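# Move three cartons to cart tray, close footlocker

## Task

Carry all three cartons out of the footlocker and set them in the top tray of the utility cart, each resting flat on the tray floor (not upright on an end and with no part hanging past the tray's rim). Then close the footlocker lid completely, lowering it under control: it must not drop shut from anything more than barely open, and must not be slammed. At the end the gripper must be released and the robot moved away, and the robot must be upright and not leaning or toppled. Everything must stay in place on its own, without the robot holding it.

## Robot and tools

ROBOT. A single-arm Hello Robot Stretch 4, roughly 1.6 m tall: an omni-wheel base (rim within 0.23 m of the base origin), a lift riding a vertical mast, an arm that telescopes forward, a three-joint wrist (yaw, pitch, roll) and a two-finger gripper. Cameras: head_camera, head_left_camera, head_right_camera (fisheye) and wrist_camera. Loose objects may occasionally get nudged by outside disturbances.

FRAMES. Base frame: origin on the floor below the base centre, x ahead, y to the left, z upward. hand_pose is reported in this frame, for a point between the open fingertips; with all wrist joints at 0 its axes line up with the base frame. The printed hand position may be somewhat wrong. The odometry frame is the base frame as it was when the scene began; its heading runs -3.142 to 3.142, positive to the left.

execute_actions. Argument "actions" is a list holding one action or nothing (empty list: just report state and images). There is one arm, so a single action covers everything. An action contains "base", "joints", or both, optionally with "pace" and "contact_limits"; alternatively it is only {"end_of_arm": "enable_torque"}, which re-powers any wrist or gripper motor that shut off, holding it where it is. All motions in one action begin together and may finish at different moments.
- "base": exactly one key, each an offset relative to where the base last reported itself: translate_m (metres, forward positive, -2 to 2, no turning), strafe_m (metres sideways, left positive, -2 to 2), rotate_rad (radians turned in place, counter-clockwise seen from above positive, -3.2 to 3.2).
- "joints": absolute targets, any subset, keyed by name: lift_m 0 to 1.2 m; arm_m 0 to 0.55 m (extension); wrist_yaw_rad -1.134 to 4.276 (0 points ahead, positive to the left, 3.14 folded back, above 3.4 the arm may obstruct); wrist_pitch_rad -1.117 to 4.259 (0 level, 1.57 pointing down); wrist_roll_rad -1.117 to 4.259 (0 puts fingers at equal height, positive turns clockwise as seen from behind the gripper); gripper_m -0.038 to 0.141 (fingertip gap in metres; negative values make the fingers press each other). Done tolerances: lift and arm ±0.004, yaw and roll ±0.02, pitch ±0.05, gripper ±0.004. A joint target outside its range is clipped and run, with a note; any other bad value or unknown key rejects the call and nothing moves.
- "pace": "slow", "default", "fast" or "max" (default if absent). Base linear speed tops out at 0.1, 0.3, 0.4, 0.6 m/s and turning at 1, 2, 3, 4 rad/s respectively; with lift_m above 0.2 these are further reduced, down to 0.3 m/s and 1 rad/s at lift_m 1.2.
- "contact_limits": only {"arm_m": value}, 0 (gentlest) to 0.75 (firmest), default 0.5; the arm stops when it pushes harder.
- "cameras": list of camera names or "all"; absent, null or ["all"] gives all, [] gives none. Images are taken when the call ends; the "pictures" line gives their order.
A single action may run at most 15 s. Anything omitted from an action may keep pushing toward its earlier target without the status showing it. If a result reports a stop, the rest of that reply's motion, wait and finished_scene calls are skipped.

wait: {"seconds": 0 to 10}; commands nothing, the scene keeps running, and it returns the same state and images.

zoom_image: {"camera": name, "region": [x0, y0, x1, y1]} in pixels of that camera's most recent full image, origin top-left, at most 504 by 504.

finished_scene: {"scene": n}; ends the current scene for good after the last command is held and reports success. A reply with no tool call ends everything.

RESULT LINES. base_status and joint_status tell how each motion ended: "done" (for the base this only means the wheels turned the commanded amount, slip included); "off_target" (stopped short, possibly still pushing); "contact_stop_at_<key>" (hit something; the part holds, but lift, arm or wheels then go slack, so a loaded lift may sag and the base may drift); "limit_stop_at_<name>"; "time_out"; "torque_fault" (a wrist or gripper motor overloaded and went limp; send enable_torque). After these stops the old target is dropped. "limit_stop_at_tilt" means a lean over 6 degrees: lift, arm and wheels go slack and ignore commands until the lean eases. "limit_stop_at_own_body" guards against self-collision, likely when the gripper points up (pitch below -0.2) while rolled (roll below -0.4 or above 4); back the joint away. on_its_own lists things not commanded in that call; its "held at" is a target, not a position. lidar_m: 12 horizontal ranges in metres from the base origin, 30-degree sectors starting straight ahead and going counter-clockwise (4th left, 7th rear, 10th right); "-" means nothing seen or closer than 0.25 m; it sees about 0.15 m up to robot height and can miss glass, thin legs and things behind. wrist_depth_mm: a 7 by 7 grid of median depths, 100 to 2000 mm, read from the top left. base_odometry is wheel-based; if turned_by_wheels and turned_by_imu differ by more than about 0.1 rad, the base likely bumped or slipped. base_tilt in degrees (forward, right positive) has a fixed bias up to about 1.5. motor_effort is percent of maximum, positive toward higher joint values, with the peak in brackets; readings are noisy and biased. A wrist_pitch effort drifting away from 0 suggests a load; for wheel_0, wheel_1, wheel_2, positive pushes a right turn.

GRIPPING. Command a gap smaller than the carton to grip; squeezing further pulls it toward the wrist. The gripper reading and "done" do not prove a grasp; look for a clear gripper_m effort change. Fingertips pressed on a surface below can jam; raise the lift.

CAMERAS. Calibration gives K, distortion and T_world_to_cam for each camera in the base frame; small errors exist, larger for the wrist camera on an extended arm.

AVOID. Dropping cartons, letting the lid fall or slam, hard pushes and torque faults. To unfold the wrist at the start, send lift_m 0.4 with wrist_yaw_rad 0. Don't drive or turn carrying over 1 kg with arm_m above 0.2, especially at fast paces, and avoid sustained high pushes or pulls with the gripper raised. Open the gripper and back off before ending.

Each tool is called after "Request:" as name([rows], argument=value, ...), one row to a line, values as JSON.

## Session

Request:
execute_actions(actions=[])

Scene clock: 0.00 s.
base_odometry: x=+0.000 y=+0.000 heading=+0.000 (m, m, rad; odometry frame)
turned_by_wheels: +0.000 (rad since the last result)
turned_by_imu: +0.000 (rad since the last result)
base_tilt: forward=-0.6 right=-0.2 (deg)
lidar_m: 1.39 1.42 1.69 1.78 2.60 2.60 1.72 1.74 2.40 1.35 1.38 1.55
base_status: not commanded
joint_positions: lift_m=+0.251 arm_m=-0.001 wrist_yaw_rad=+3.072 wrist_pitch_rad=-0.003 wrist_roll_rad=-0.018 gripper_m=+0.057
joint_status: not commanded
motor_effort: lift_m=+21 arm_m=+0 wrist_yaw_rad=+2 wrist_pitch_rad=-7 wrist_roll_rad=+0 gripper_m=-3 wheel_0=+0 wheel_1=+0 wheel_2=+0 (%)
hand_pose: x=-0.1114 y=+0.1073 z=+0.4297 quat_wxyz=(+0.035, +0.001, -0.009, +0.999) (m; base frame)
wrist_depth_mm: - 142 - - - - - / - 129 281 - - - - / - 127 183 - - - - / 113 142 254 - - - - / - - 1808 1921 - - - / 1430 1618 201 1618 193 1618 1576 / 1060 1060 1042 141 1060 976 1060
pictures: head_camera, head_left_camera, head_right_camera, wrist_camera
camera_calibration (this result's frames):
wrist_camera: T_world_to_cam=[[0.0210036, 0.999419, 0.0268389, -0.106867], [-0.0129618, 0.0271148, -0.999548, 0.486692], [-0.999695, 0.0206463, 0.0135238, 0.109371], [0, 0, 0, 1]] pos_world=[0.117891, 0.0913499, 0.487861]
Images, in order (width x height): head_camera 420x560, head_left_camera 420x672, head_right_camera 420x672, wrist_camera 616x392.

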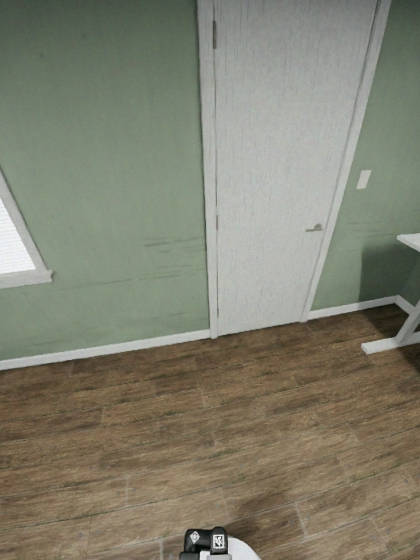

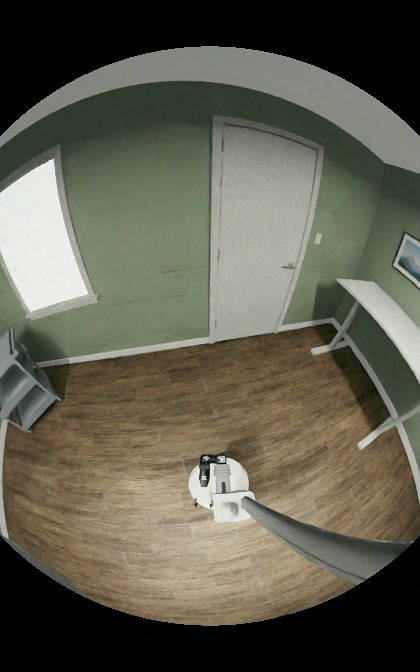

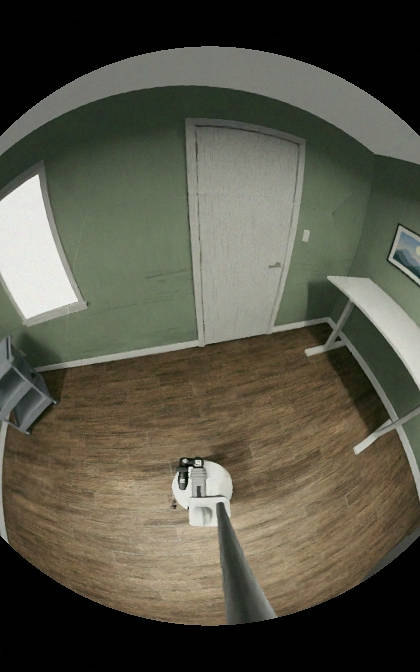

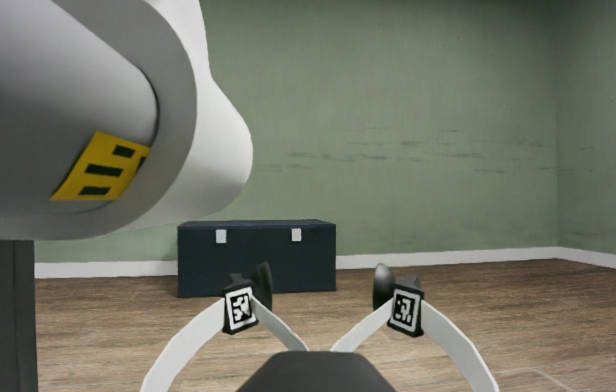

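Request:
execute_actions([
  {"base":{"rotate_rad":-2.94},"joints":{"lift_m":0.4,"wrist_yaw_rad":0,"wrist_pitch_rad":0.3}},
], cameras=[])

Request:
execute_actions([
  {"base":{"translate_m":0.9},"pace":"fast"},
], cameras=["head_camera","wrist_camera"])

Scene clock: 2.90 s.
base_odometry: x=+0.000 y=+0.000 heading=-2.940 (m, m, rad; odometry frame)
turned_by_wheels: -2.940 (rad since the last result)
turned_by_imu: -2.973 (rad since the last result)
base_tilt: forward=-0.6 right=-0.1 (deg)
lidar_m: 1.70 2.46 1.41 1.34 1.45 1.44 1.39 1.48 1.71 2.58 2.69 1.77
base_status: done
joint_positions: lift_m=+0.400 arm_m=-0.001 wrist_yaw_rad=+0.000 wrist_pitch_rad=+0.302 wrist_roll_rad=-0.018 gripper_m=+0.057
joint_status: all done
motor_effort: lift_m=+23(26) arm_m=+0(0) wrist_yaw_rad=+0(7) wrist_pitch_rad=-7(8) wrist_roll_rad=+0(1) gripper_m=-2(3) wheel_0=+1(7) wheel_1=+1(11) wheel_2=+1(8) (%)
hand_pose: x=+0.4457 y=-0.0874 z=+0.4922 quat_wxyz=(+0.989, -0.009, +0.150, +0.001) (m; base frame)
wrist_depth_mm: - - 1983 1921 1983 1808 1863 / - - - - 1983 1921 1808 / - - - 1618 1661 - 1983 / - - - 1537 1537 1863 1921 / 1397 1397 1397 1366 1397 1308 1366 / 1042 1042 200 1025 193 1025 1008 / 866 831 820 140 820 798 820
pictures: none
No camera images: the call's "cameras" was empty. Leave "cameras" out to get every camera's image.

Scene clock: 6.50 s.
base_odometry: x=-0.882 y=-0.181 heading=-2.940 (m, m, rad; odometry frame)
turned_by_wheels: +0.000 (rad since the last result)
turned_by_imu: -0.001 (rad since the last result)
base_tilt: forward=-0.6 right=-0.1 (deg)
lidar_m: 0.81 1.52 2.11 1.74 1.41 2.05 2.29 2.31 2.32 2.62 1.98 0.84
base_status: done
joint_positions: lift_m=+0.400 arm_m=-0.001 wrist_yaw_rad=+0.000 wrist_pitch_rad=+0.302 wrist_roll_rad=-0.018 gripper_m=+0.057
joint_status: not commanded
motor_effort: lift_m=+23(23) arm_m=+0(0) wrist_yaw_rad=+1(1) wrist_pitch_rad=-6(7) wrist_roll_rad=+0(0) gripper_m=-1(5) wheel_0=-1(7) wheel_1=-1(7) wheel_2=+2(10) (%)
hand_pose: x=+0.4457 y=-0.0874 z=+0.4922 quat_wxyz=(+0.989, -0.009, +0.150, +0.001) (m; base frame)
wrist_depth_mm: 1160 1160 1118 1098 1078 1060 1042 / 1182 1182 1205 1138 1160 1118 1098 / 1281 1255 1229 1205 1182 1160 1118 / 1336 1308 1255 866 854 842 842 / 1397 1336 676 654 647 640 627 / 1042 1042 201 683 192 661 654 / 866 842 741 141 699 668 676
pictures: head_camera, wrist_camera
camera_calibration (this result's frames):
wrist_camera: T_world_to_cam=[[0.0544532, -0.998455, 0.0110256, -0.107423], [-0.285667, -0.0261581, -0.957972, 0.658029], [0.956781, 0.049015, -0.28665, -0.0523259], [0, 0, 0, 1]] pos_world=[0.243891, -0.087479, 0.616559]
Images, in order (width x height): head_camera 420x560, wrist_camera 616x392.

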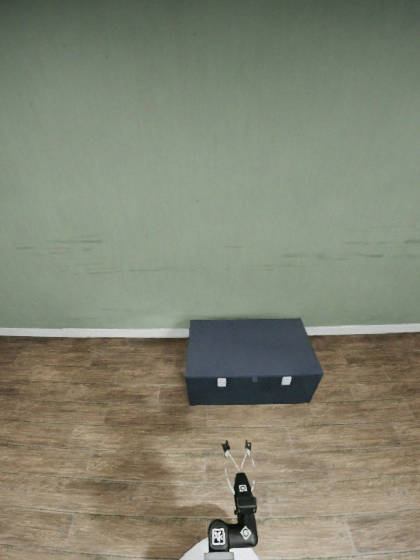

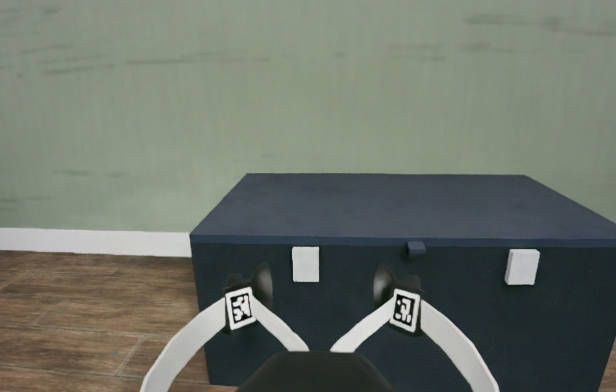

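Request:
execute_actions([
  {"base":{"strafe_m":-0.16},"joints":{"wrist_pitch_rad":1.05,"lift_m":0.42,"arm_m":0.04}},
], cameras=[])

Request:
execute_actions([
  {"base":{"translate_m":0.41}},
], cameras=["wrist_camera"])

Scene clock: 8.37 s.
base_odometry: x=-0.914 y=-0.024 heading=-2.940 (m, m, rad; odometry frame)
turned_by_wheels: +0.000 (rad since the last result)
turned_by_imu: -0.001 (rad since the last result)
base_tilt: forward=-0.6 right=-0.2 (deg)
lidar_m: 0.80 0.87 2.10 1.74 1.58 2.23 2.31 2.20 2.22 2.45 1.98 0.84
base_status: done
joint_positions: lift_m=+0.420 arm_m=+0.038 wrist_yaw_rad=+0.000 wrist_pitch_rad=+1.051 wrist_roll_rad=-0.018 gripper_m=+0.057
joint_status: all done
motor_effort: lift_m=+25(26) arm_m=+9(4) wrist_yaw_rad=+1(1) wrist_pitch_rad=-3(6) wrist_roll_rad=+1(1) gripper_m=-4(3) wheel_0=+0(5) wheel_1=+1(10) wheel_2=+1(4) (%)
hand_pose: x=+0.3527 y=-0.0874 z=+0.3475 quat_wxyz=(+0.865, -0.008, +0.502, +0.004) (m; base frame)
wrist_depth_mm: 946 647 621 615 597 591 715 / 831 768 741 723 723 691 759 / 750 750 723 715 715 707 691 / 676 676 668 661 654 640 627 / 627 615 609 603 603 597 580 / 569 574 200 559 192 544 539 / 539 530 521 141 512 508 508
pictures: none
No camera images: the call's "cameras" was empty. Leave "cameras" out to get every camera's image.

Scene clock: 11.23 s.
base_odometry: x=-1.315 y=-0.106 heading=-2.939 (m, m, rad; odometry frame)
turned_by_wheels: +0.000 (rad since the last result)
turned_by_imu: -0.001 (rad since the last result)
base_tilt: forward=-0.6 right=-0.1 (deg)
lidar_m: 0.40 0.41 1.51 2.27 1.73 2.24 2.73 2.51 2.56 2.45 0.60 0.43
base_status: done
joint_positions: lift_m=+0.420 arm_m=+0.038 wrist_yaw_rad=+0.000 wrist_pitch_rad=+1.051 wrist_roll_rad=-0.018 gripper_m=+0.057
joint_status: not commanded
motor_effort: lift_m=+24(25) arm_m=+9(9) wrist_yaw_rad=+1(1) wrist_pitch_rad=-4(4) wrist_roll_rad=+0(0) gripper_m=+1(4) wheel_0=+1(6) wheel_1=+0(7) wheel_2=+0(9) (%)
hand_pose: x=+0.3526 y=-0.0874 z=+0.3475 quat_wxyz=(+0.865, -0.008, +0.502, +0.004) (m; base frame)
wrist_depth_mm: 355 349 343 342 334 325 324 / 320 314 306 303 298 296 291 / 287 282 278 274 271 267 264 / 286 291 285 262 270 265 257 / 427 410 387 379 362 353 347 / 574 559 201 539 192 525 525 / 539 525 521 140 517 504 508
pictures: wrist_camera
camera_calibration (this result's frames):
wrist_camera: T_world_to_cam=[[0.0473885, -0.998456, -0.028982, -0.0843696], [-0.861492, -0.0261685, -0.507096, 0.539231], [0.505555, 0.0489983, -0.861402, 0.354115], [0, 0, 0, 1]] pos_world=[0.289517, -0.0874794, 0.576032]
Images, in order (width x height): wrist_camera 616x392.

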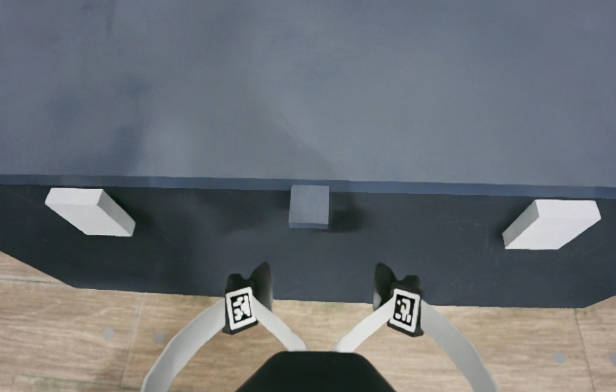

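Request:
execute_actions([
  {"base":{"strafe_m":0.008},"joints":{"lift_m":0.415,"arm_m":0.087}},
], cameras=["wrist_camera"])

Request:
execute_actions([
  {"joints":{"gripper_m":-0.02}},
], cameras=[])

Request:
execute_actions([
  {"joints":{"lift_m":0.47,"arm_m":0.09},"pace":"slow"},
], cameras=["wrist_camera"])

Scene clock: 12.33 s.
base_odometry: x=-1.314 y=-0.114 heading=-2.939 (m, m, rad; odometry frame)
turned_by_wheels: +0.000 (rad since the last result)
turned_by_imu: -0.001 (rad since the last result)
base_tilt: forward=-0.5 right=-0.2 (deg)
lidar_m: 0.42 0.44 1.52 2.25 1.72 2.24 2.73 2.51 2.55 2.47 0.60 0.42
base_status: done
joint_positions: lift_m=+0.415 arm_m=+0.085 wrist_yaw_rad=+0.000 wrist_pitch_rad=+1.051 wrist_roll_rad=-0.018 gripper_m=+0.057
joint_status: all done
motor_effort: lift_m=+16(24) arm_m=+9(10) wrist_yaw_rad=+1(1) wrist_pitch_rad=-4(4) wrist_roll_rad=-1(0) gripper_m=-4(4) wheel_0=-1(4) wheel_1=+1(8) wheel_2=+0(0) (%)
hand_pose: x=+0.3996 y=-0.0874 z=+0.3432 quat_wxyz=(+0.865, -0.008, +0.502, +0.004) (m; base frame)
wrist_depth_mm: 349 342 340 334 329 320 315 / 314 306 301 297 293 290 286 / 282 277 270 270 265 262 259 / 256 254 249 246 243 240 237 / 259 266 255 236 239 234 229 / 525 455 200 353 193 355 349 / 535 525 512 141 512 500 500
pictures: wrist_camera
camera_calibration (this result's frames):
wrist_camera: T_world_to_cam=[[0.0473636, -0.998457, -0.0289853, -0.0867118], [-0.861527, -0.0261488, -0.507037, 0.57751], [0.505497, 0.0489867, -0.861436, 0.32671], [0, 0, 0, 1]] pos_world=[0.336497, -0.0874813, 0.571746]
Images, in order (width x height): wrist_camera 616x392.

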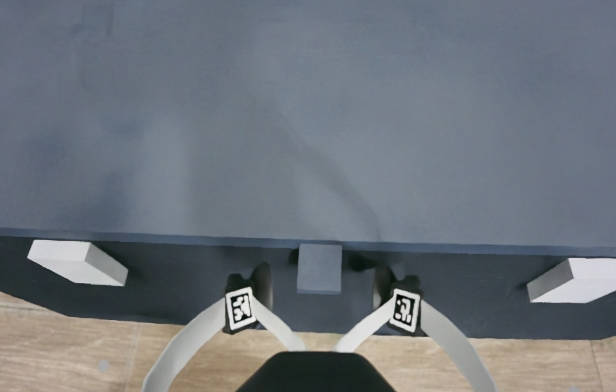

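Scene clock: 13.83 s.
base_odometry: x=-1.314 y=-0.114 heading=-2.939 (m, m, rad; odometry frame)
turned_by_wheels: +0.000 (rad since the last result)
turned_by_imu: -0.001 (rad since the last result)
base_tilt: forward=-0.5 right=-0.2 (deg)
lidar_m: 0.41 0.41 1.50 2.26 1.73 2.22 2.71 2.52 2.55 2.45 0.59 0.45
base_status: not commanded
joint_positions: lift_m=+0.415 arm_m=+0.086 wrist_yaw_rad=+0.004 wrist_pitch_rad=+1.045 wrist_roll_rad=-0.018 gripper_m=-0.019
joint_status: all done
motor_effort: lift_m=+17(18) arm_m=+6(9) wrist_yaw_rad=-11(10) wrist_pitch_rad=+14(14) wrist_roll_rad=+0(0) gripper_m=-23(23) wheel_0=-1(1) wheel_1=+1(1) wheel_2=+1(1) (%)
hand_pose: x=+0.4020 y=-0.0868 z=+0.3439 quat_wxyz=(+0.867, -0.009, +0.499, +0.006) (m; base frame)
wrist_depth_mm: 347 336 334 330 325 315 314 / 307 303 294 291 287 283 281 / 276 270 266 262 258 255 252 / 247 244 240 238 235 231 230 / 257 260 250 226 230 224 220 / 480 433 183 215 182 312 279 / 535 521 525 135 508 319 496
pictures: none
No camera images: the call's "cameras" was empty. Leave "cameras" out to get every camera's image.

Scene clock: 15.17 s.
base_odometry: x=-1.314 y=-0.114 heading=-2.939 (m, m, rad; odometry frame)
turned_by_wheels: +0.000 (rad since the last result)
turned_by_imu: +0.000 (rad since the last result)
base_tilt: forward=-0.5 right=-0.2 (deg)
lidar_m: 0.41 0.42 1.51 2.26 1.74 2.23 2.72 2.52 2.56 2.46 0.60 0.44
base_status: not commanded
joint_positions: lift_m=+0.469 arm_m=+0.089 wrist_yaw_rad=+0.005 wrist_pitch_rad=+1.043 wrist_roll_rad=-0.018 gripper_m=-0.019
joint_status: all done
motor_effort: lift_m=+28(29) arm_m=+5(5) wrist_yaw_rad=-13(14) wrist_pitch_rad=+20(20) wrist_roll_rad=+0(0) gripper_m=-21(22) wheel_0=-1(1) wheel_1=+1(1) wheel_2=+2(2) (%)
hand_pose: x=+0.4058 y=-0.0867 z=+0.3984 quat_wxyz=(+0.867, -0.009, +0.498, +0.007) (m; base frame)
wrist_depth_mm: 399 392 392 384 377 366 366 / 343 330 327 322 319 315 314 / 293 287 283 277 276 272 271 / 256 253 249 247 244 242 239 / 315 300 297 230 233 227 480 / 459 402 183 215 183 298 281 / 585 574 569 135 554 306 535
pictures: wrist_camera
camera_calibration (this result's frames):
wrist_camera: T_world_to_cam=[[0.0525486, -0.998209, -0.0285924, -0.0869231], [-0.857157, -0.0303959, -0.514157, 0.611505], [0.512367, 0.0515265, -0.857219, 0.366838], [0, 0, 0, 1]] pos_world=[0.340767, -0.0870821, 0.626384]
Images, in order (width x height): wrist_camera 616x392.

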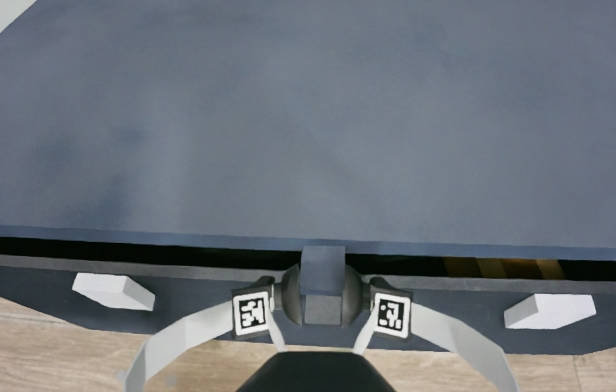

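Request:
execute_actions([
  {"joints":{"lift_m":0.521,"arm_m":0.115},"pace":"slow"},
], cameras=[])

Request:
execute_actions([
  {"joints":{"lift_m":0.63,"arm_m":0.16},"pace":"slow"},
], cameras=["wrist_camera"])

Request:
execute_actions([
  {"joints":{"lift_m":0.68,"arm_m":0.195},"pace":"slow"},
], cameras=[])

Request:
execute_actions([
  {"joints":{"lift_m":0.723,"arm_m":0.232},"pace":"slow"},
], cameras=["wrist_camera"])

Scene clock: 16.67 s.
base_odometry: x=-1.314 y=-0.114 heading=-2.940 (m, m, rad; odometry frame)
turned_by_wheels: +0.000 (rad since the last result)
turned_by_imu: -0.001 (rad since the last result)
base_tilt: forward=-0.6 right=-0.2 (deg)
lidar_m: 0.39 0.44 1.50 2.26 1.74 2.23 2.71 2.52 2.55 2.48 0.61 0.44
base_status: not commanded
joint_positions: lift_m=+0.521 arm_m=+0.113 wrist_yaw_rad=-0.005 wrist_pitch_rad=+1.068 wrist_roll_rad=-0.018 gripper_m=-0.019
joint_status: all done
on_its_own: wrist_pitch_rad is at rest, and its effort (-53) is outside its rest range (-23 to +23)
motor_effort: lift_m=+26(30) arm_m=+14(18) wrist_yaw_rad=+13(14) wrist_pitch_rad=-53(53) wrist_roll_rad=+0(0) gripper_m=-17(24) wheel_0=+0(1) wheel_1=+1(1) wheel_2=-3(4) (%)
hand_pose: x=+0.4220 y=-0.0881 z=+0.4459 quat_wxyz=(+0.861, -0.006, +0.509, +0.002) (m; base frame)
wrist_depth_mm: 439 433 427 415 413 397 399 / 362 355 347 343 336 334 332 / 304 296 293 287 285 282 279 / 260 257 255 252 248 245 244 / 459 609 238 231 232 229 226 / 418 362 184 216 182 342 353 / 634 615 609 153 585 312 574
pictures: none
No camera images: the call's "cameras" was empty. Leave "cameras" out to get every camera's image.

Scene clock: 18.43 s.
base_odometry: x=-1.314 y=-0.114 heading=-2.940 (m, m, rad; odometry frame)
turned_by_wheels: +0.000 (rad since the last result)
turned_by_imu: -0.001 (rad since the last result)
base_tilt: forward=-0.6 right=-0.2 (deg)
lidar_m: 0.42 0.46 1.51 2.27 1.72 2.23 2.72 2.53 2.55 2.47 0.59 0.45
base_status: not commanded
joint_positions: lift_m=+0.629 arm_m=+0.159 wrist_yaw_rad=+0.000 wrist_pitch_rad=+1.052 wrist_roll_rad=-0.018 gripper_m=-0.019
joint_status: all done
motor_effort: lift_m=+28(29) arm_m=+8(16) wrist_yaw_rad=+1(18) wrist_pitch_rad=-8(63) wrist_roll_rad=+0(0) gripper_m=-23(23) wheel_0=+0(1) wheel_1=+1(1) wheel_2=-3(5) (%)
hand_pose: x=+0.4724 y=-0.0874 z=+0.5570 quat_wxyz=(+0.865, -0.008, +0.502, +0.004) (m; base frame)
wrist_depth_mm: 741 732 715 691 683 676 676 / 842 554 539 525 521 521 521 / 379 375 370 366 364 359 359 / 287 286 285 281 279 277 274 / 253 248 248 236 236 232 232 / 512 715 182 214 184 615 591 / 640 415 676 135 676 389 554
pictures: wrist_camera
camera_calibration (this result's frames):
wrist_camera: T_world_to_cam=[[0.0473143, -0.998458, -0.029045, -0.08391], [-0.862166, -0.0261378, -0.505951, 0.748357], [0.504411, 0.0489804, -0.862073, 0.474927], [0, 0, 0, 1]] pos_world=[0.409619, -0.0874823, 0.785616]
Images, in order (width x height): wrist_camera 616x392.

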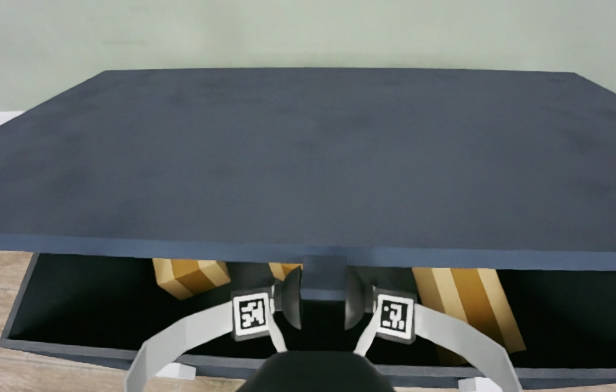

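Scene clock: 19.90 s.
base_odometry: x=-1.314 y=-0.114 heading=-2.940 (m, m, rad; odometry frame)
turned_by_wheels: +0.000 (rad since the last result)
turned_by_imu: -0.001 (rad since the last result)
base_tilt: forward=-0.6 right=-0.2 (deg)
lidar_m: 0.42 0.46 1.50 2.26 1.74 2.20 2.72 2.53 2.54 2.47 0.62 0.43
base_status: not commanded
joint_positions: lift_m=+0.680 arm_m=+0.193 wrist_yaw_rad=-0.004 wrist_pitch_rad=+1.059 wrist_roll_rad=-0.018 gripper_m=-0.019
joint_status: all done
on_its_own: wrist_pitch_rad is at rest, and its effort (-28) is outside its rest range (-23 to +23)
motor_effort: lift_m=+25(30) arm_m=+12(10) wrist_yaw_rad=+12(13) wrist_pitch_rad=-28(28) wrist_roll_rad=+0(1) gripper_m=-20(24) wheel_0=+0(0) wheel_1=+1(1) wheel_2=-2(3) (%)
hand_pose: x=+0.5047 y=-0.0879 z=+0.6062 quat_wxyz=(+0.863, -0.007, +0.505, +0.003) (m; base frame)
wrist_depth_mm: 723 699 676 661 661 647 634 / 831 788 778 768 750 750 707 / 455 449 439 433 430 427 427 / 307 306 303 303 301 298 298 / 257 257 245 241 243 242 234 / 569 699 183 214 185 668 585 / 512 597 741 750 723 603 591
pictures: none
No camera images: the call's "cameras" was empty. Leave "cameras" out to get every camera's image.

Scene clock: 21.40 s.
base_odometry: x=-1.314 y=-0.114 heading=-2.940 (m, m, rad; odometry frame)
turned_by_wheels: +0.000 (rad since the last result)
turned_by_imu: -0.001 (rad since the last result)
base_tilt: forward=-0.6 right=-0.1 (deg)
lidar_m: 0.40 0.45 1.51 2.26 1.71 2.20 2.72 2.51 2.55 2.47 0.62 0.45
base_status: not commanded
joint_positions: lift_m=+0.723 arm_m=+0.230 wrist_yaw_rad=-0.006 wrist_pitch_rad=+1.062 wrist_roll_rad=-0.018 gripper_m=-0.020
joint_status: all done
on_its_own: wrist_yaw_rad is at rest, and its effort (+18) is outside its rest range (-13 to +13); wrist_pitch_rad is at rest, and its effort (-35) is outside its rest range (-23 to +23)
motor_effort: lift_m=+22(29) arm_m=+14(10) wrist_yaw_rad=+18(18) wrist_pitch_rad=-35(35) wrist_roll_rad=+0(1) gripper_m=-17(24) wheel_0=-1(1) wheel_1=+1(1) wheel_2=-5(4) (%)
hand_pose: x=+0.5405 y=-0.0883 z=+0.6492 quat_wxyz=(+0.862, -0.006, +0.506, +0.002) (m; base frame)
wrist_depth_mm: 654 654 647 627 621 615 603 / 759 768 741 732 741 715 683 / 917 597 597 591 591 580 591 / 342 340 340 338 336 336 334 / 252 253 253 241 238 235 234 / 842 715 183 215 185 723 597 / 564 597 778 157 750 634 580
pictures: wrist_camera
camera_calibration (this result's frames):
wrist_camera: T_world_to_cam=[[0.0409904, -0.998724, -0.0294962, -0.0816141], [-0.867115, -0.0208907, -0.49767, 0.851424], [0.496419, 0.0459763, -0.866865, 0.527255], [0, 0, 0, 1]] pos_world=[0.479889, -0.0879644, 0.878379]
Images, in order (width x height): wrist_camera 616x392.

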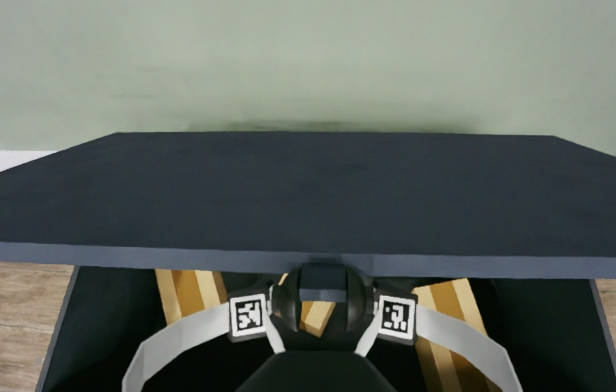

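Request:
execute_actions([
  {"joints":{"lift_m":0.775,"arm_m":0.283},"pace":"slow"},
], cameras=[])

Request:
execute_actions([
  {"joints":{"lift_m":0.812,"arm_m":0.337},"pace":"slow"},
], cameras=[])

Request:
execute_actions([
  {"joints":{"lift_m":0.841,"arm_m":0.396},"pace":"slow"},
], cameras=["wrist_camera"])

Request:
execute_actions([
  {"joints":{"lift_m":0.859,"arm_m":0.45},"pace":"slow"},
], cameras=[])

Request:
execute_actions([
  {"joints":{"lift_m":0.872,"arm_m":0.548},"pace":"slow"},
], cameras=["wrist_camera"])

Request:
execute_actions([
  {"base":{"translate_m":0.09},"pace":"slow"},
], cameras=["wrist_camera","head_left_camera"])

Scene clock: 23.37 s.
base_odometry: x=-1.314 y=-0.114 heading=-2.940 (m, m, rad; odometry frame)
turned_by_wheels: +0.000 (rad since the last result)
turned_by_imu: -0.001 (rad since the last result)
base_tilt: forward=-0.6 right=-0.1 (deg)
lidar_m: 0.41 0.45 1.52 2.26 1.73 2.20 2.73 2.52 2.55 2.47 0.62 0.45
base_status: not commanded
joint_positions: lift_m=+0.775 arm_m=+0.281 wrist_yaw_rad=-0.006 wrist_pitch_rad=+1.058 wrist_roll_rad=-0.018 gripper_m=-0.020
joint_status: all done
on_its_own: wrist_yaw_rad is at rest, and its effort (+18) is outside its rest range (-13 to +13); wrist_pitch_rad is at rest, and its effort (-25) is outside its rest range (-23 to +23)
motor_effort: lift_m=+20(32) arm_m=+13(13) wrist_yaw_rad=+18(19) wrist_pitch_rad=-25(35) wrist_roll_rad=+1(1) gripper_m=-16(23) wheel_0=-2(2) wheel_1=+1(1) wheel_2=-4(5) (%)
hand_pose: x=+0.5925 y=-0.0883 z=+0.7018 quat_wxyz=(+0.863, -0.006, +0.505, +0.002) (m; base frame)
wrist_depth_mm: 597 585 574 564 559 554 544 / 691 691 676 668 654 640 621 / 854 842 820 809 788 768 768 / 449 455 462 462 469 473 477 / 266 272 250 251 251 250 251 / 931 723 183 216 185 842 627 / 854 621 820 136 788 430 580
pictures: none
No camera images: the call's "cameras" was empty. Leave "cameras" out to get every camera's image.

Scene clock: 25.13 s.
base_odometry: x=-1.314 y=-0.114 heading=-2.940 (m, m, rad; odometry frame)
turned_by_wheels: +0.000 (rad since the last result)
turned_by_imu: -0.001 (rad since the last result)
base_tilt: forward=-0.6 right=-0.1 (deg)
lidar_m: 0.42 0.44 1.52 2.25 1.73 2.23 2.71 2.52 2.56 2.48 0.61 0.45
base_status: not commanded
joint_positions: lift_m=+0.812 arm_m=+0.335 wrist_yaw_rad=-0.006 wrist_pitch_rad=+1.055 wrist_roll_rad=-0.018 gripper_m=-0.020
joint_status: all done
on_its_own: wrist_yaw_rad is at rest, and its effort (+19) is outside its rest range (-13 to +13)
motor_effort: lift_m=+18(33) arm_m=+13(12) wrist_yaw_rad=+19(18) wrist_pitch_rad=-15(25) wrist_roll_rad=+1(0) gripper_m=-14(23) wheel_0=-3(3) wheel_1=+1(1) wheel_2=-4(4) (%)
hand_pose: x=+0.6475 y=-0.0883 z=+0.7395 quat_wxyz=(+0.864, -0.006, +0.503, +0.002) (m; base frame)
wrist_depth_mm: 535 521 508 504 496 492 484 / 615 603 603 585 569 574 549 / 768 741 723 707 691 691 683 / 931 891 878 866 842 809 831 / 300 262 270 277 282 285 286 / 991 768 182 216 182 768 647 / 917 634 778 135 778 430 621
pictures: none
No camera images: the call's "cameras" was empty. Leave "cameras" out to get every camera's image.

Scene clock: 26.97 s.
base_odometry: x=-1.314 y=-0.114 heading=-2.940 (m, m, rad; odometry frame)
turned_by_wheels: +0.000 (rad since the last result)
turned_by_imu: -0.001 (rad since the last result)
base_tilt: forward=-0.6 right=-0.2 (deg)
lidar_m: 0.42 0.45 1.52 2.25 1.72 2.22 2.71 2.51 2.54 2.48 0.60 0.43
base_status: not commanded
joint_positions: lift_m=+0.841 arm_m=+0.394 wrist_yaw_rad=-0.005 wrist_pitch_rad=+1.050 wrist_roll_rad=-0.018 gripper_m=-0.020
joint_status: all done
on_its_own: wrist_yaw_rad is at rest, and its effort (+16) is outside its rest range (-13 to +13)
motor_effort: lift_m=+17(31) arm_m=+12(13) wrist_yaw_rad=+16(18) wrist_pitch_rad=-2(15) wrist_roll_rad=+1(0) gripper_m=-17(29) wheel_0=-4(3) wheel_1=+1(1) wheel_2=-4(4) (%)
hand_pose: x=+0.7079 y=-0.0882 z=+0.7692 quat_wxyz=(+0.865, -0.006, +0.501, +0.002) (m; base frame)
wrist_depth_mm: 455 449 433 430 424 421 413 / 525 521 512 504 492 492 480 / 647 634 627 615 597 597 580 / 842 809 798 788 759 732 723 / 301 384 508 683 891 866 854 / 976 768 183 820 186 759 788 / 931 634 809 139 854 427 654
pictures: wrist_camera
camera_calibration (this result's frames):
wrist_camera: T_world_to_cam=[[0.042239, -0.998688, -0.0289418, -0.0861281], [-0.861181, -0.0217062, -0.507835, 1.05981], [0.506541, 0.0463745, -0.860968, 0.536568], [0, 0, 0, 1]] pos_world=[0.644532, -0.0878938, 0.997683]
Images, in order (width x height): wrist_camera 616x392.

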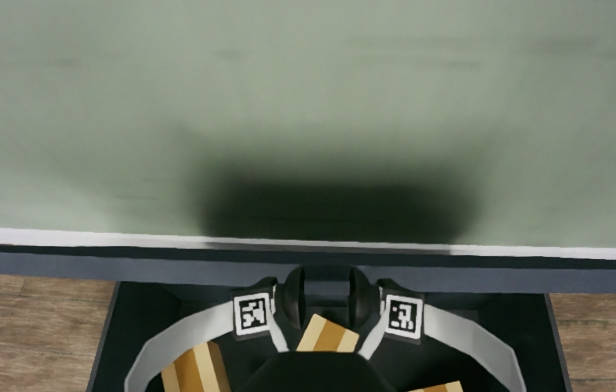

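Scene clock: 28.73 s.
base_odometry: x=-1.314 y=-0.114 heading=-2.940 (m, m, rad; odometry frame)
turned_by_wheels: +0.000 (rad since the last result)
turned_by_imu: -0.001 (rad since the last result)
base_tilt: forward=-0.6 right=-0.1 (deg)
lidar_m: 0.42 0.45 1.51 2.26 1.70 2.25 2.72 2.53 2.56 2.47 0.60 0.41
base_status: not commanded
joint_positions: lift_m=+0.859 arm_m=+0.448 wrist_yaw_rad=-0.004 wrist_pitch_rad=+1.047 wrist_roll_rad=-0.018 gripper_m=-0.020
joint_status: all done
motor_effort: lift_m=+18(28) arm_m=+11(12) wrist_yaw_rad=+13(16) wrist_pitch_rad=+7(13) wrist_roll_rad=+1(1) gripper_m=-18(24) wheel_0=-3(3) wheel_1=+1(1) wheel_2=-4(4) (%)
hand_pose: x=+0.7628 y=-0.0881 z=+0.7876 quat_wxyz=(+0.866, -0.006, +0.500, +0.002) (m; base frame)
wrist_depth_mm: 392 379 377 368 362 362 353 / 452 445 442 433 427 415 410 / 554 544 530 530 512 504 492 / 715 699 676 668 647 627 615 / 854 842 866 842 809 778 788 / 1025 759 183 676 185 279 676 / 946 647 917 143 878 156 778
pictures: none
No camera images: the call's "cameras" was empty. Leave "cameras" out to get every camera's image.

Scene clock: 31.00 s.
base_odometry: x=-1.314 y=-0.114 heading=-2.940 (m, m, rad; odometry frame)
turned_by_wheels: +0.000 (rad since the last result)
turned_by_imu: -0.001 (rad since the last result)
base_tilt: forward=-0.6 right=-0.1 (deg)
lidar_m: 0.41 0.44 1.52 2.26 1.75 2.24 2.73 2.51 2.55 2.46 0.62 0.45
base_status: not commanded
joint_positions: lift_m=+0.872 arm_m=+0.546 wrist_yaw_rad=-0.004 wrist_pitch_rad=+1.042 wrist_roll_rad=-0.018 gripper_m=-0.020
joint_status: all done
motor_effort: lift_m=+18(25) arm_m=+9(14) wrist_yaw_rad=+12(16) wrist_pitch_rad=+23(22) wrist_roll_rad=+0(0) gripper_m=-16(23) wheel_0=-4(4) wheel_1=+0(0) wheel_2=-4(4) (%)
hand_pose: x=+0.8625 y=-0.0880 z=+0.8014 quat_wxyz=(+0.867, -0.007, +0.498, +0.003) (m; base frame)
wrist_depth_mm: 272 267 259 258 254 251 252 / 315 310 307 301 296 290 286 / 384 375 370 366 357 347 342 / 500 480 469 455 449 433 430 / 640 615 597 609 591 580 564 / 342 306 184 224 186 242 245 / 960 621 723 148 559 157 609
pictures: wrist_camera
camera_calibration (this result's frames):
wrist_camera: T_world_to_cam=[[0.0436677, -0.998638, -0.0285489, -0.0931081], [-0.856921, -0.0227496, -0.514946, 1.21124], [0.513595, 0.0469507, -0.856747, 0.476527], [0, 0, 0, 1]] pos_world=[0.797261, -0.0877993, 1.02933]
Images, in order (width x height): wrist_camera 616x392.

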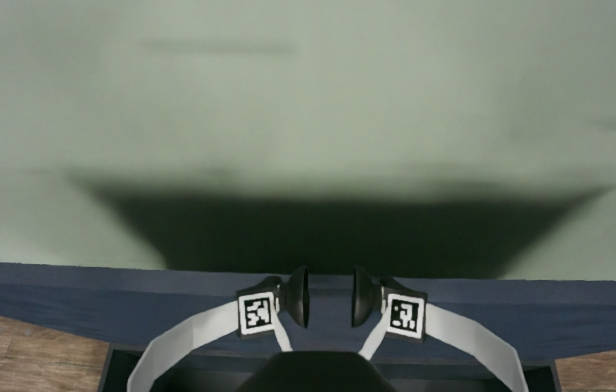

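Scene clock: 33.17 s.
base_odometry: x=-1.402 y=-0.132 heading=-2.941 (m, m, rad; odometry frame)
turned_by_wheels: -0.001 (rad since the last result)
turned_by_imu: -0.003 (rad since the last result)
base_tilt: forward=-0.6 right=-0.1 (deg)
lidar_m: 0.33 0.35 1.37 2.25 1.81 2.19 2.81 2.59 2.54 2.48 0.48 0.34
base_status: done
joint_positions: lift_m=+0.872 arm_m=+0.547 wrist_yaw_rad=-0.003 wrist_pitch_rad=+1.044 wrist_roll_rad=-0.018 gripper_m=-0.019
joint_status: not commanded
motor_effort: lift_m=+18(18) arm_m=+8(9) wrist_yaw_rad=+11(13) wrist_pitch_rad=+15(25) wrist_roll_rad=+0(0) gripper_m=-18(20) wheel_0=-4(3) wheel_1=-2(6) wheel_2=-6(11) (%)
hand_pose: x=+0.8621 y=-0.0879 z=+0.8010 quat_wxyz=(+0.867, -0.007, +0.499, +0.003) (m; base frame)
wrist_depth_mm: 168 165 160 158 156 155 - / 193 191 189 186 184 180 177 / 237 234 229 224 222 216 213 / 306 298 291 283 277 272 265 / 399 407 402 359 368 359 353 / 277 265 183 226 184 240 246 / 410 357 377 153 319 156 324
pictures: head_left_camera, wrist_camera
camera_calibration (this result's frames):
wrist_camera: T_world_to_cam=[[0.0444237, -0.998601, -0.0286718, -0.0935283], [-0.858229, -0.0234575, -0.512731, 1.21], [0.511341, 0.0473843, -0.85807, 0.479457], [0, 0, 0, 1]] pos_world=[0.797444, -0.0877326, 1.02913]
Images, in order (width x height): head_left_camera 420x672, wrist_camera 616x392.

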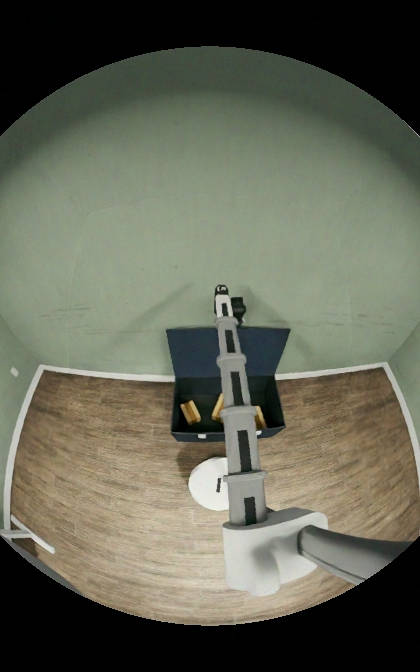

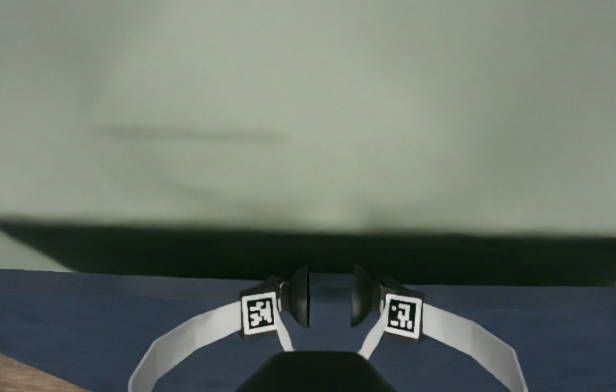

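Request:
execute_actions([
  {"joints":{"lift_m":0.845,"wrist_pitch_rad":0.9},"pace":"slow"},
], cameras=["wrist_camera"])

Request:
execute_actions([
  {"joints":{"lift_m":0.87,"gripper_m":0.06}},
], cameras=["wrist_camera"])

Request:
execute_actions([
  {"joints":{"lift_m":0.8,"arm_m":0.33,"wrist_pitch_rad":1.57,"gripper_m":0.14}},
], cameras=["wrist_camera"])

Scene clock: 34.33 s.
base_odometry: x=-1.402 y=-0.132 heading=-2.941 (m, m, rad; odometry frame)
turned_by_wheels: +0.000 (rad since the last result)
turned_by_imu: -0.001 (rad since the last result)
base_tilt: forward=-0.5 right=-0.1 (deg)
lidar_m: 0.33 0.34 1.35 2.26 1.78 2.19 2.82 2.57 2.57 2.47 0.50 0.34
base_status: not commanded
joint_positions: lift_m=+0.846 arm_m=+0.547 wrist_yaw_rad=-0.005 wrist_pitch_rad=+0.898 wrist_roll_rad=-0.018 gripper_m=-0.019
joint_status: all done
on_its_own: wrist_yaw_rad is at rest, and its effort (+15) is outside its rest range (-13 to +13)
motor_effort: lift_m=+14(22) arm_m=+8(8) wrist_yaw_rad=+15(18) wrist_pitch_rad=+5(40) wrist_roll_rad=+0(0) gripper_m=-22(22) wheel_0=-4(5) wheel_1=-2(2) wheel_2=-7(6) (%)
hand_pose: x=+0.8967 y=-0.0883 z=+0.7981 quat_wxyz=(+0.901, -0.007, +0.434, +0.002) (m; base frame)
wrist_depth_mm: 150 147 145 143 140 140 - / 169 168 166 163 160 157 155 / 200 196 192 189 185 182 180 / 241 236 230 225 220 216 213 / 306 293 287 270 270 266 260 / 258 257 184 212 184 237 239 / 304 285 290 155 265 156 267
pictures: wrist_camera
camera_calibration (this result's frames):
wrist_camera: T_world_to_cam=[[0.046313, -0.998697, -0.0214303, -0.103064], [-0.77431, -0.022337, -0.632412, 1.25862], [0.631109, 0.0458826, -0.774336, 0.284881], [0, 0, 0, 1]] pos_world=[0.799546, -0.0878865, 1.01435]
Images, in order (width x height): wrist_camera 616x392.

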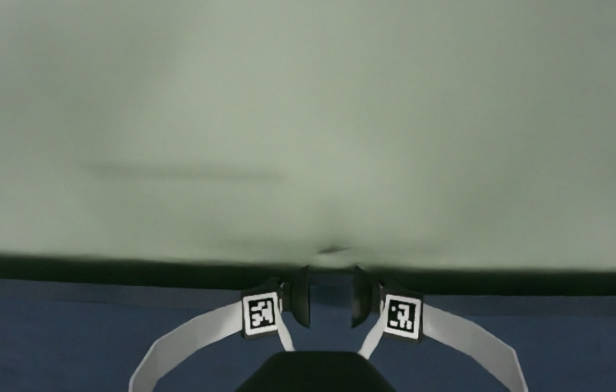

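Scene clock: 35.87 s.
base_odometry: x=-1.402 y=-0.132 heading=-2.940 (m, m, rad; odometry frame)
turned_by_wheels: +0.001 (rad since the last result)
turned_by_imu: +0.001 (rad since the last result)
base_tilt: forward=-0.6 right=-0.1 (deg)
lidar_m: 0.33 0.34 1.36 2.27 1.80 2.20 2.81 2.59 2.54 2.46 0.49 0.36
base_status: not commanded
joint_positions: lift_m=+0.870 arm_m=+0.547 wrist_yaw_rad=+0.000 wrist_pitch_rad=+0.902 wrist_roll_rad=-0.018 gripper_m=+0.060
joint_status: all done
motor_effort: lift_m=+25(30) arm_m=+8(8) wrist_yaw_rad=+1(19) wrist_pitch_rad=-6(35) wrist_roll_rad=+1(0) gripper_m=-5(20) wheel_0=+0(5) wheel_1=+0(2) wheel_2=-1(7) (%)
hand_pose: x=+0.8964 y=-0.0875 z=+0.8216 quat_wxyz=(+0.900, -0.008, +0.436, +0.004) (m; base frame)
wrist_depth_mm: 151 148 145 143 141 139 - / 171 169 166 163 160 156 154 / 202 198 194 190 186 181 179 / 246 238 233 226 222 215 213 / 296 294 289 271 263 266 259 / 310 300 195 283 194 274 274 / 364 343 338 141 314 301 307
pictures: wrist_camera
camera_calibration (this result's frames):
wrist_camera: T_world_to_cam=[[0.0509742, -0.998466, -0.0216124, -0.1057], [-0.776452, -0.0260109, -0.629639, 1.27253], [0.628111, 0.0488764, -0.776587, 0.308079], [0, 0, 0, 1]] pos_world=[0.799938, -0.0874958, 1.0382]
Images, in order (width x height): wrist_camera 616x392.

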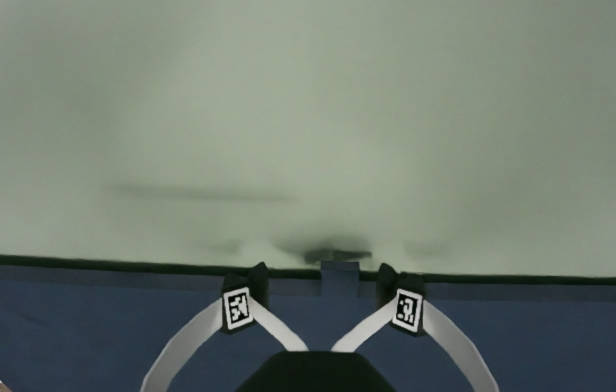

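Scene clock: 37.67 s.
base_odometry: x=-1.402 y=-0.132 heading=-2.940 (m, m, rad; odometry frame)
turned_by_wheels: +0.000 (rad since the last result)
turned_by_imu: -0.001 (rad since the last result)
base_tilt: forward=-0.6 right=-0.1 (deg)
lidar_m: 0.33 0.34 1.37 2.25 1.79 2.19 2.79 2.60 2.55 2.48 0.49 0.34
base_status: not commanded
joint_positions: lift_m=+0.800 arm_m=+0.332 wrist_yaw_rad=+0.000 wrist_pitch_rad=+1.570 wrist_roll_rad=-0.018 gripper_m=+0.140
joint_status: all done
motor_effort: lift_m=+16(23) arm_m=-9(13) wrist_yaw_rad=+1(2) wrist_pitch_rad=-2(5) wrist_roll_rad=+0(0) gripper_m=-1(5) wheel_0=+1(0) wheel_1=+0(0) wheel_2=-1(1) (%)
hand_pose: x=+0.5027 y=-0.0874 z=+0.6901 quat_wxyz=(+0.707, -0.006, +0.707, +0.006) (m; base frame)
wrist_depth_mm: 891 569 549 544 535 535 530 / 946 668 768 759 741 732 640 / 946 707 904 768 891 878 640 / 946 723 798 891 891 768 640 / 946 741 891 904 878 768 634 / 946 621 585 661 654 206 609 / 946 946 917 142 917 878 878
pictures: wrist_camera
camera_calibration (this result's frames):
wrist_camera: T_world_to_cam=[[0.0266355, -0.99846, -0.0486644, -0.0575384], [-0.999578, -0.0260396, -0.0128386, 0.570535], [0.0115516, 0.0489859, -0.998733, 0.916477], [0, 0, 0, 1]] pos_world=[0.561241, -0.0874877, 0.91984]
Images, in order (width x height): wrist_camera 616x392.

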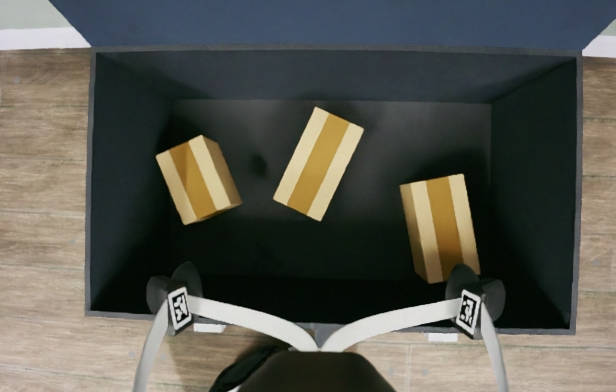

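Request:
execute_actions([
  {"joints":{"lift_m":0.34,"arm_m":0.475,"wrist_roll_rad":0.41}},
], cameras=["wrist_camera"])

Scene clock: 40.53 s.
base_odometry: x=-1.402 y=-0.132 heading=-2.940 (m, m, rad; odometry frame)
turned_by_wheels: +0.000 (rad since the last result)
turned_by_imu: -0.001 (rad since the last result)
base_tilt: forward=-0.5 right=-0.2 (deg)
lidar_m: 0.33 0.35 1.38 2.26 1.81 2.18 2.82 2.58 2.56 2.48 0.50 0.33
base_status: not commanded
joint_positions: lift_m=+0.340 arm_m=+0.473 wrist_yaw_rad=+0.000 wrist_pitch_rad=+1.570 wrist_roll_rad=+0.409 gripper_m=+0.140
joint_status: all done
motor_effort: lift_m=+16(15) arm_m=+9(12) wrist_yaw_rad=+0(3) wrist_pitch_rad=-1(2) wrist_roll_rad=+2(7) gripper_m=-3(1) wheel_0=+1(1) wheel_1=+0(0) wheel_2=-1(1) (%)
hand_pose: x=+0.6446 y=-0.0874 z=+0.2301 quat_wxyz=(+0.693, +0.144, +0.692, -0.144) (m; base frame)
wrist_depth_mm: 126 145 169 206 263 379 418 / 154 185 232 306 424 421 415 / 204 262 364 430 427 415 418 / 306 436 439 312 421 421 382 / 445 442 433 310 424 424 306 / 442 424 315 312 310 205 368 / 325 373 436 141 427 421 418
pictures: wrist_camera
camera_calibration (this result's frames):
wrist_camera: T_world_to_cam=[[-0.389112, -0.919886, -0.0490148, 0.191224], [-0.920666, 0.390134, -0.0130013, 0.692044], [0.0310821, 0.0400673, -0.998713, 0.442047], [0, 0, 0, 1]] pos_world=[0.697809, -0.111797, 0.459848]
Images, in order (width x height): wrist_camera 616x392.

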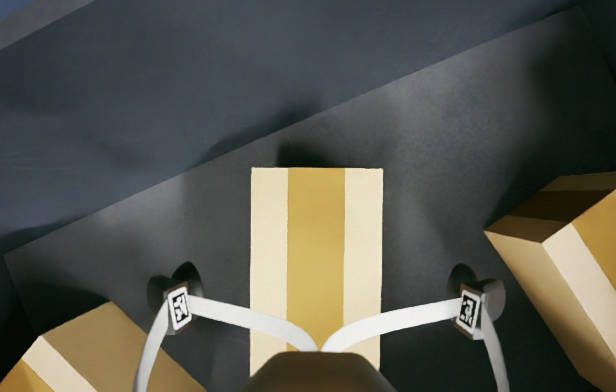

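Request:
execute_actions([
  {"joints":{"lift_m":0.21}},
], cameras=[])

Request:
execute_actions([
  {"joints":{"gripper_m":0.06}},
], cameras=[])

Request:
execute_actions([
  {"joints":{"lift_m":0.6}},
], cameras=["wrist_camera"])

Request:
execute_actions([
  {"base":{"translate_m":-0.2},"joints":{"arm_m":0.15,"wrist_roll_rad":0}},
], cameras=[])

Request:
execute_actions([
  {"base":{"rotate_rad":-2.54}},
], cameras=["head_camera","head_left_camera"])

Scene clock: 42.27 s.
base_odometry: x=-1.402 y=-0.132 heading=-2.940 (m, m, rad; odometry frame)
turned_by_wheels: +0.000 (rad since the last result)
turned_by_imu: -0.001 (rad since the last result)
base_tilt: forward=-0.5 right=-0.1 (deg)
lidar_m: 0.32 0.36 1.36 2.25 1.78 2.20 2.81 2.57 2.57 2.46 0.49 0.36
base_status: not commanded
joint_positions: lift_m=+0.211 arm_m=+0.473 wrist_yaw_rad=+0.000 wrist_pitch_rad=+1.570 wrist_roll_rad=+0.409 gripper_m=+0.140
joint_status: all done
motor_effort: lift_m=+14(15) arm_m=+9(9) wrist_yaw_rad=+2(1) wrist_pitch_rad=-1(0) wrist_roll_rad=+2(2) gripper_m=-1(0) wheel_0=+1(1) wheel_1=+0(0) wheel_2=-1(1) (%)
hand_pose: x=+0.6446 y=-0.0874 z=+0.1003 quat_wxyz=(+0.693, +0.144, +0.692, -0.144) (m; base frame)
wrist_depth_mm: 125 145 168 205 263 296 291 / 153 183 229 301 298 296 291 / 203 259 306 300 297 296 293 / 303 310 185 183 182 294 290 / 312 309 185 183 182 294 293 / 312 309 186 182 181 206 293 / 312 309 185 135 182 294 291
pictures: none
No camera images: the call's "cameras" was empty. Leave "cameras" out to get every camera's image.

Scene clock: 44.07 s.
base_odometry: x=-1.402 y=-0.132 heading=-2.940 (m, m, rad; odometry frame)
turned_by_wheels: +0.000 (rad since the last result)
turned_by_imu: -0.001 (rad since the last result)
base_tilt: forward=-0.6 right=-0.1 (deg)
lidar_m: 0.30 0.35 1.39 2.26 1.78 2.20 2.82 2.58 2.56 2.47 0.48 0.36
base_status: not commanded
joint_positions: lift_m=+0.210 arm_m=+0.474 wrist_yaw_rad=+0.000 wrist_pitch_rad=+1.569 wrist_roll_rad=+0.410 gripper_m=+0.061
joint_status: all done
motor_effort: lift_m=+20(20) arm_m=+9(9) wrist_yaw_rad=+1(1) wrist_pitch_rad=+2(4) wrist_roll_rad=+2(2) gripper_m=-30(28) wheel_0=+1(1) wheel_1=+0(0) wheel_2=-1(1) (%)
hand_pose: x=+0.6449 y=-0.0874 z=+0.0997 quat_wxyz=(+0.693, +0.144, +0.692, -0.144) (m; base frame)
wrist_depth_mm: 126 146 171 208 265 290 289 / 155 186 235 294 294 290 287 / 207 266 300 297 294 291 289 / 301 303 172 169 167 293 289 / 309 304 174 171 170 291 289 / 310 304 175 172 170 181 289 / 307 306 177 172 172 291 289
pictures: none
No camera images: the call's "cameras" was empty. Leave "cameras" out to get every camera's image.

Scene clock: 46.63 s.
base_odometry: x=-1.402 y=-0.132 heading=-2.940 (m, m, rad; odometry frame)
turned_by_wheels: +0.000 (rad since the last result)
turned_by_imu: -0.001 (rad since the last result)
base_tilt: forward=-0.6 right=-0.1 (deg)
lidar_m: 0.34 0.35 1.38 2.25 1.77 2.19 2.80 2.58 2.54 2.48 0.50 0.34
base_status: not commanded
joint_positions: lift_m=+0.599 arm_m=+0.474 wrist_yaw_rad=+0.000 wrist_pitch_rad=+1.569 wrist_roll_rad=+0.410 gripper_m=+0.061
joint_status: all done
motor_effort: lift_m=+29(30) arm_m=+8(8) wrist_yaw_rad=+0(0) wrist_pitch_rad=+2(3) wrist_roll_rad=+1(1) gripper_m=-26(26) wheel_0=+1(1) wheel_1=+0(0) wheel_2=-1(1) (%)
hand_pose: x=+0.6449 y=-0.0874 z=+0.4890 quat_wxyz=(+0.693, +0.144, +0.692, -0.144) (m; base frame)
wrist_depth_mm: 205 227 252 285 327 382 462 / 236 266 307 355 455 634 508 / 289 334 359 415 683 668 559 / 364 449 172 169 168 591 621 / 504 707 173 171 169 559 615 / 484 580 175 172 170 182 554 / 455 559 177 172 171 544 488
pictures: wrist_camera
camera_calibration (this result's frames):
wrist_camera: T_world_to_cam=[[-0.389289, -0.91979, -0.0494021, 0.204372], [-0.920557, 0.390361, -0.0139164, 0.696154], [0.0320848, 0.0400599, -0.998682, 0.699915], [0, 0, 0, 1]] pos_world=[0.697952, -0.11181, 0.718777]
Images, in order (width x height): wrist_camera 616x392.

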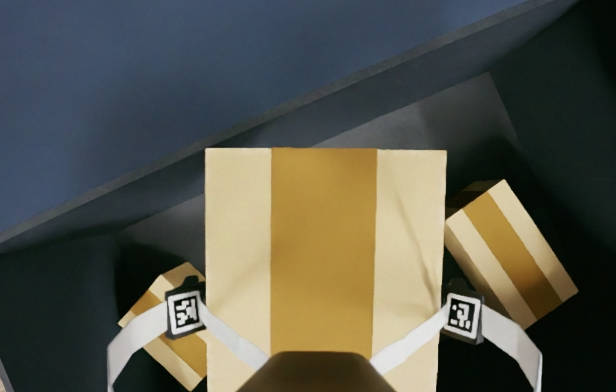

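Scene clock: 48.73 s.
base_odometry: x=-1.206 y=-0.092 heading=-2.940 (m, m, rad; odometry frame)
turned_by_wheels: +0.000 (rad since the last result)
turned_by_imu: -0.001 (rad since the last result)
base_tilt: forward=-0.6 right=-0.2 (deg)
lidar_m: 0.53 0.57 1.66 2.27 1.69 2.21 2.62 2.43 2.45 2.46 1.55 0.25
base_status: done
joint_positions: lift_m=+0.599 arm_m=+0.152 wrist_yaw_rad=+0.000 wrist_pitch_rad=+1.569 wrist_roll_rad=+0.000 gripper_m=+0.060
joint_status: all done
motor_effort: lift_m=+29(30) arm_m=-8(16) wrist_yaw_rad=+1(0) wrist_pitch_rad=+3(8) wrist_roll_rad=+0(9) gripper_m=-25(28) wheel_0=+0(3) wheel_1=+0(4) wheel_2=+0(7) (%)
hand_pose: x=+0.3230 y=-0.0874 z=+0.4890 quat_wxyz=(+0.708, +0.000, +0.706, +0.000) (m; base frame)
wrist_depth_mm: 427 394 427 427 424 389 399 / 741 559 564 564 564 554 535 / 732 732 723 715 707 691 691 / 741 732 171 168 167 699 683 / 750 723 173 171 169 699 676 / 741 732 175 172 170 181 683 / 732 715 177 172 172 699 683
pictures: none
No camera images: the call's "cameras" was empty. Leave "cameras" out to get every camera's image.

Scene clock: 51.30 s.
base_odometry: x=-1.206 y=-0.092 heading=+0.803 (m, m, rad; odometry frame)
turned_by_wheels: -2.540 (rad since the last result)
turned_by_imu: -2.569 (rad since the last result)
base_tilt: forward=-0.6 right=-0.1 (deg)
lidar_m: 2.43 2.51 2.46 0.71 0.55 0.54 0.59 1.83 2.24 1.69 2.41 0.25
base_status: done
joint_positions: lift_m=+0.599 arm_m=+0.152 wrist_yaw_rad=+0.000 wrist_pitch_rad=+1.569 wrist_roll_rad=+0.000 gripper_m=+0.060
joint_status: not commanded
motor_effort: lift_m=+29(29) arm_m=-9(9) wrist_yaw_rad=+0(1) wrist_pitch_rad=+2(8) wrist_roll_rad=+0(0) gripper_m=-25(22) wheel_0=+1(10) wheel_1=+1(6) wheel_2=+0(11) (%)
hand_pose: x=+0.3230 y=-0.0874 z=+0.4890 quat_wxyz=(+0.708, +0.000, +0.706, +0.000) (m; base frame)
wrist_depth_mm: 732 723 732 707 707 699 683 / 750 732 723 715 699 691 683 / 741 723 723 707 715 699 683 / 732 723 172 169 167 699 683 / 750 723 174 171 168 699 676 / 741 741 174 172 170 182 691 / 741 732 177 172 171 707 683
pictures: head_camera, head_left_camera
Images, in order (width x height): head_camera 420x560, head_left_camera 420x672.

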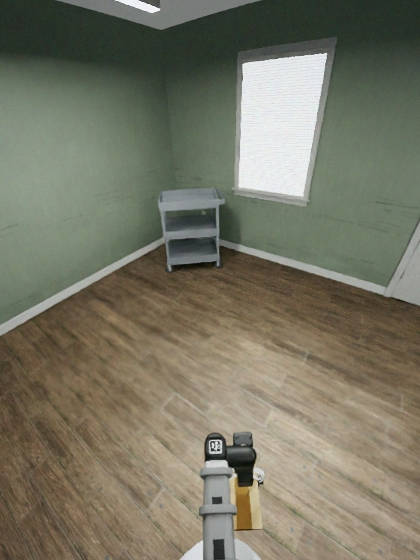

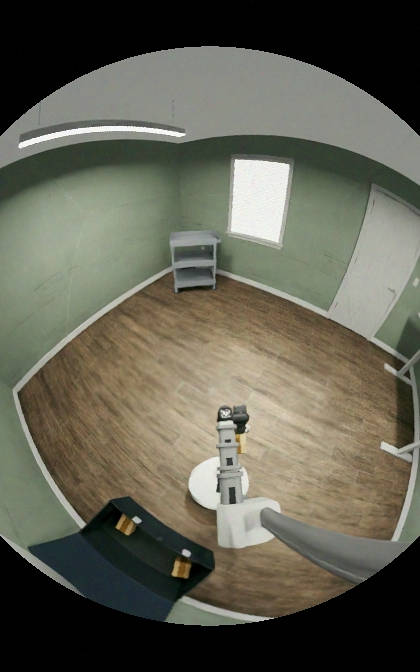

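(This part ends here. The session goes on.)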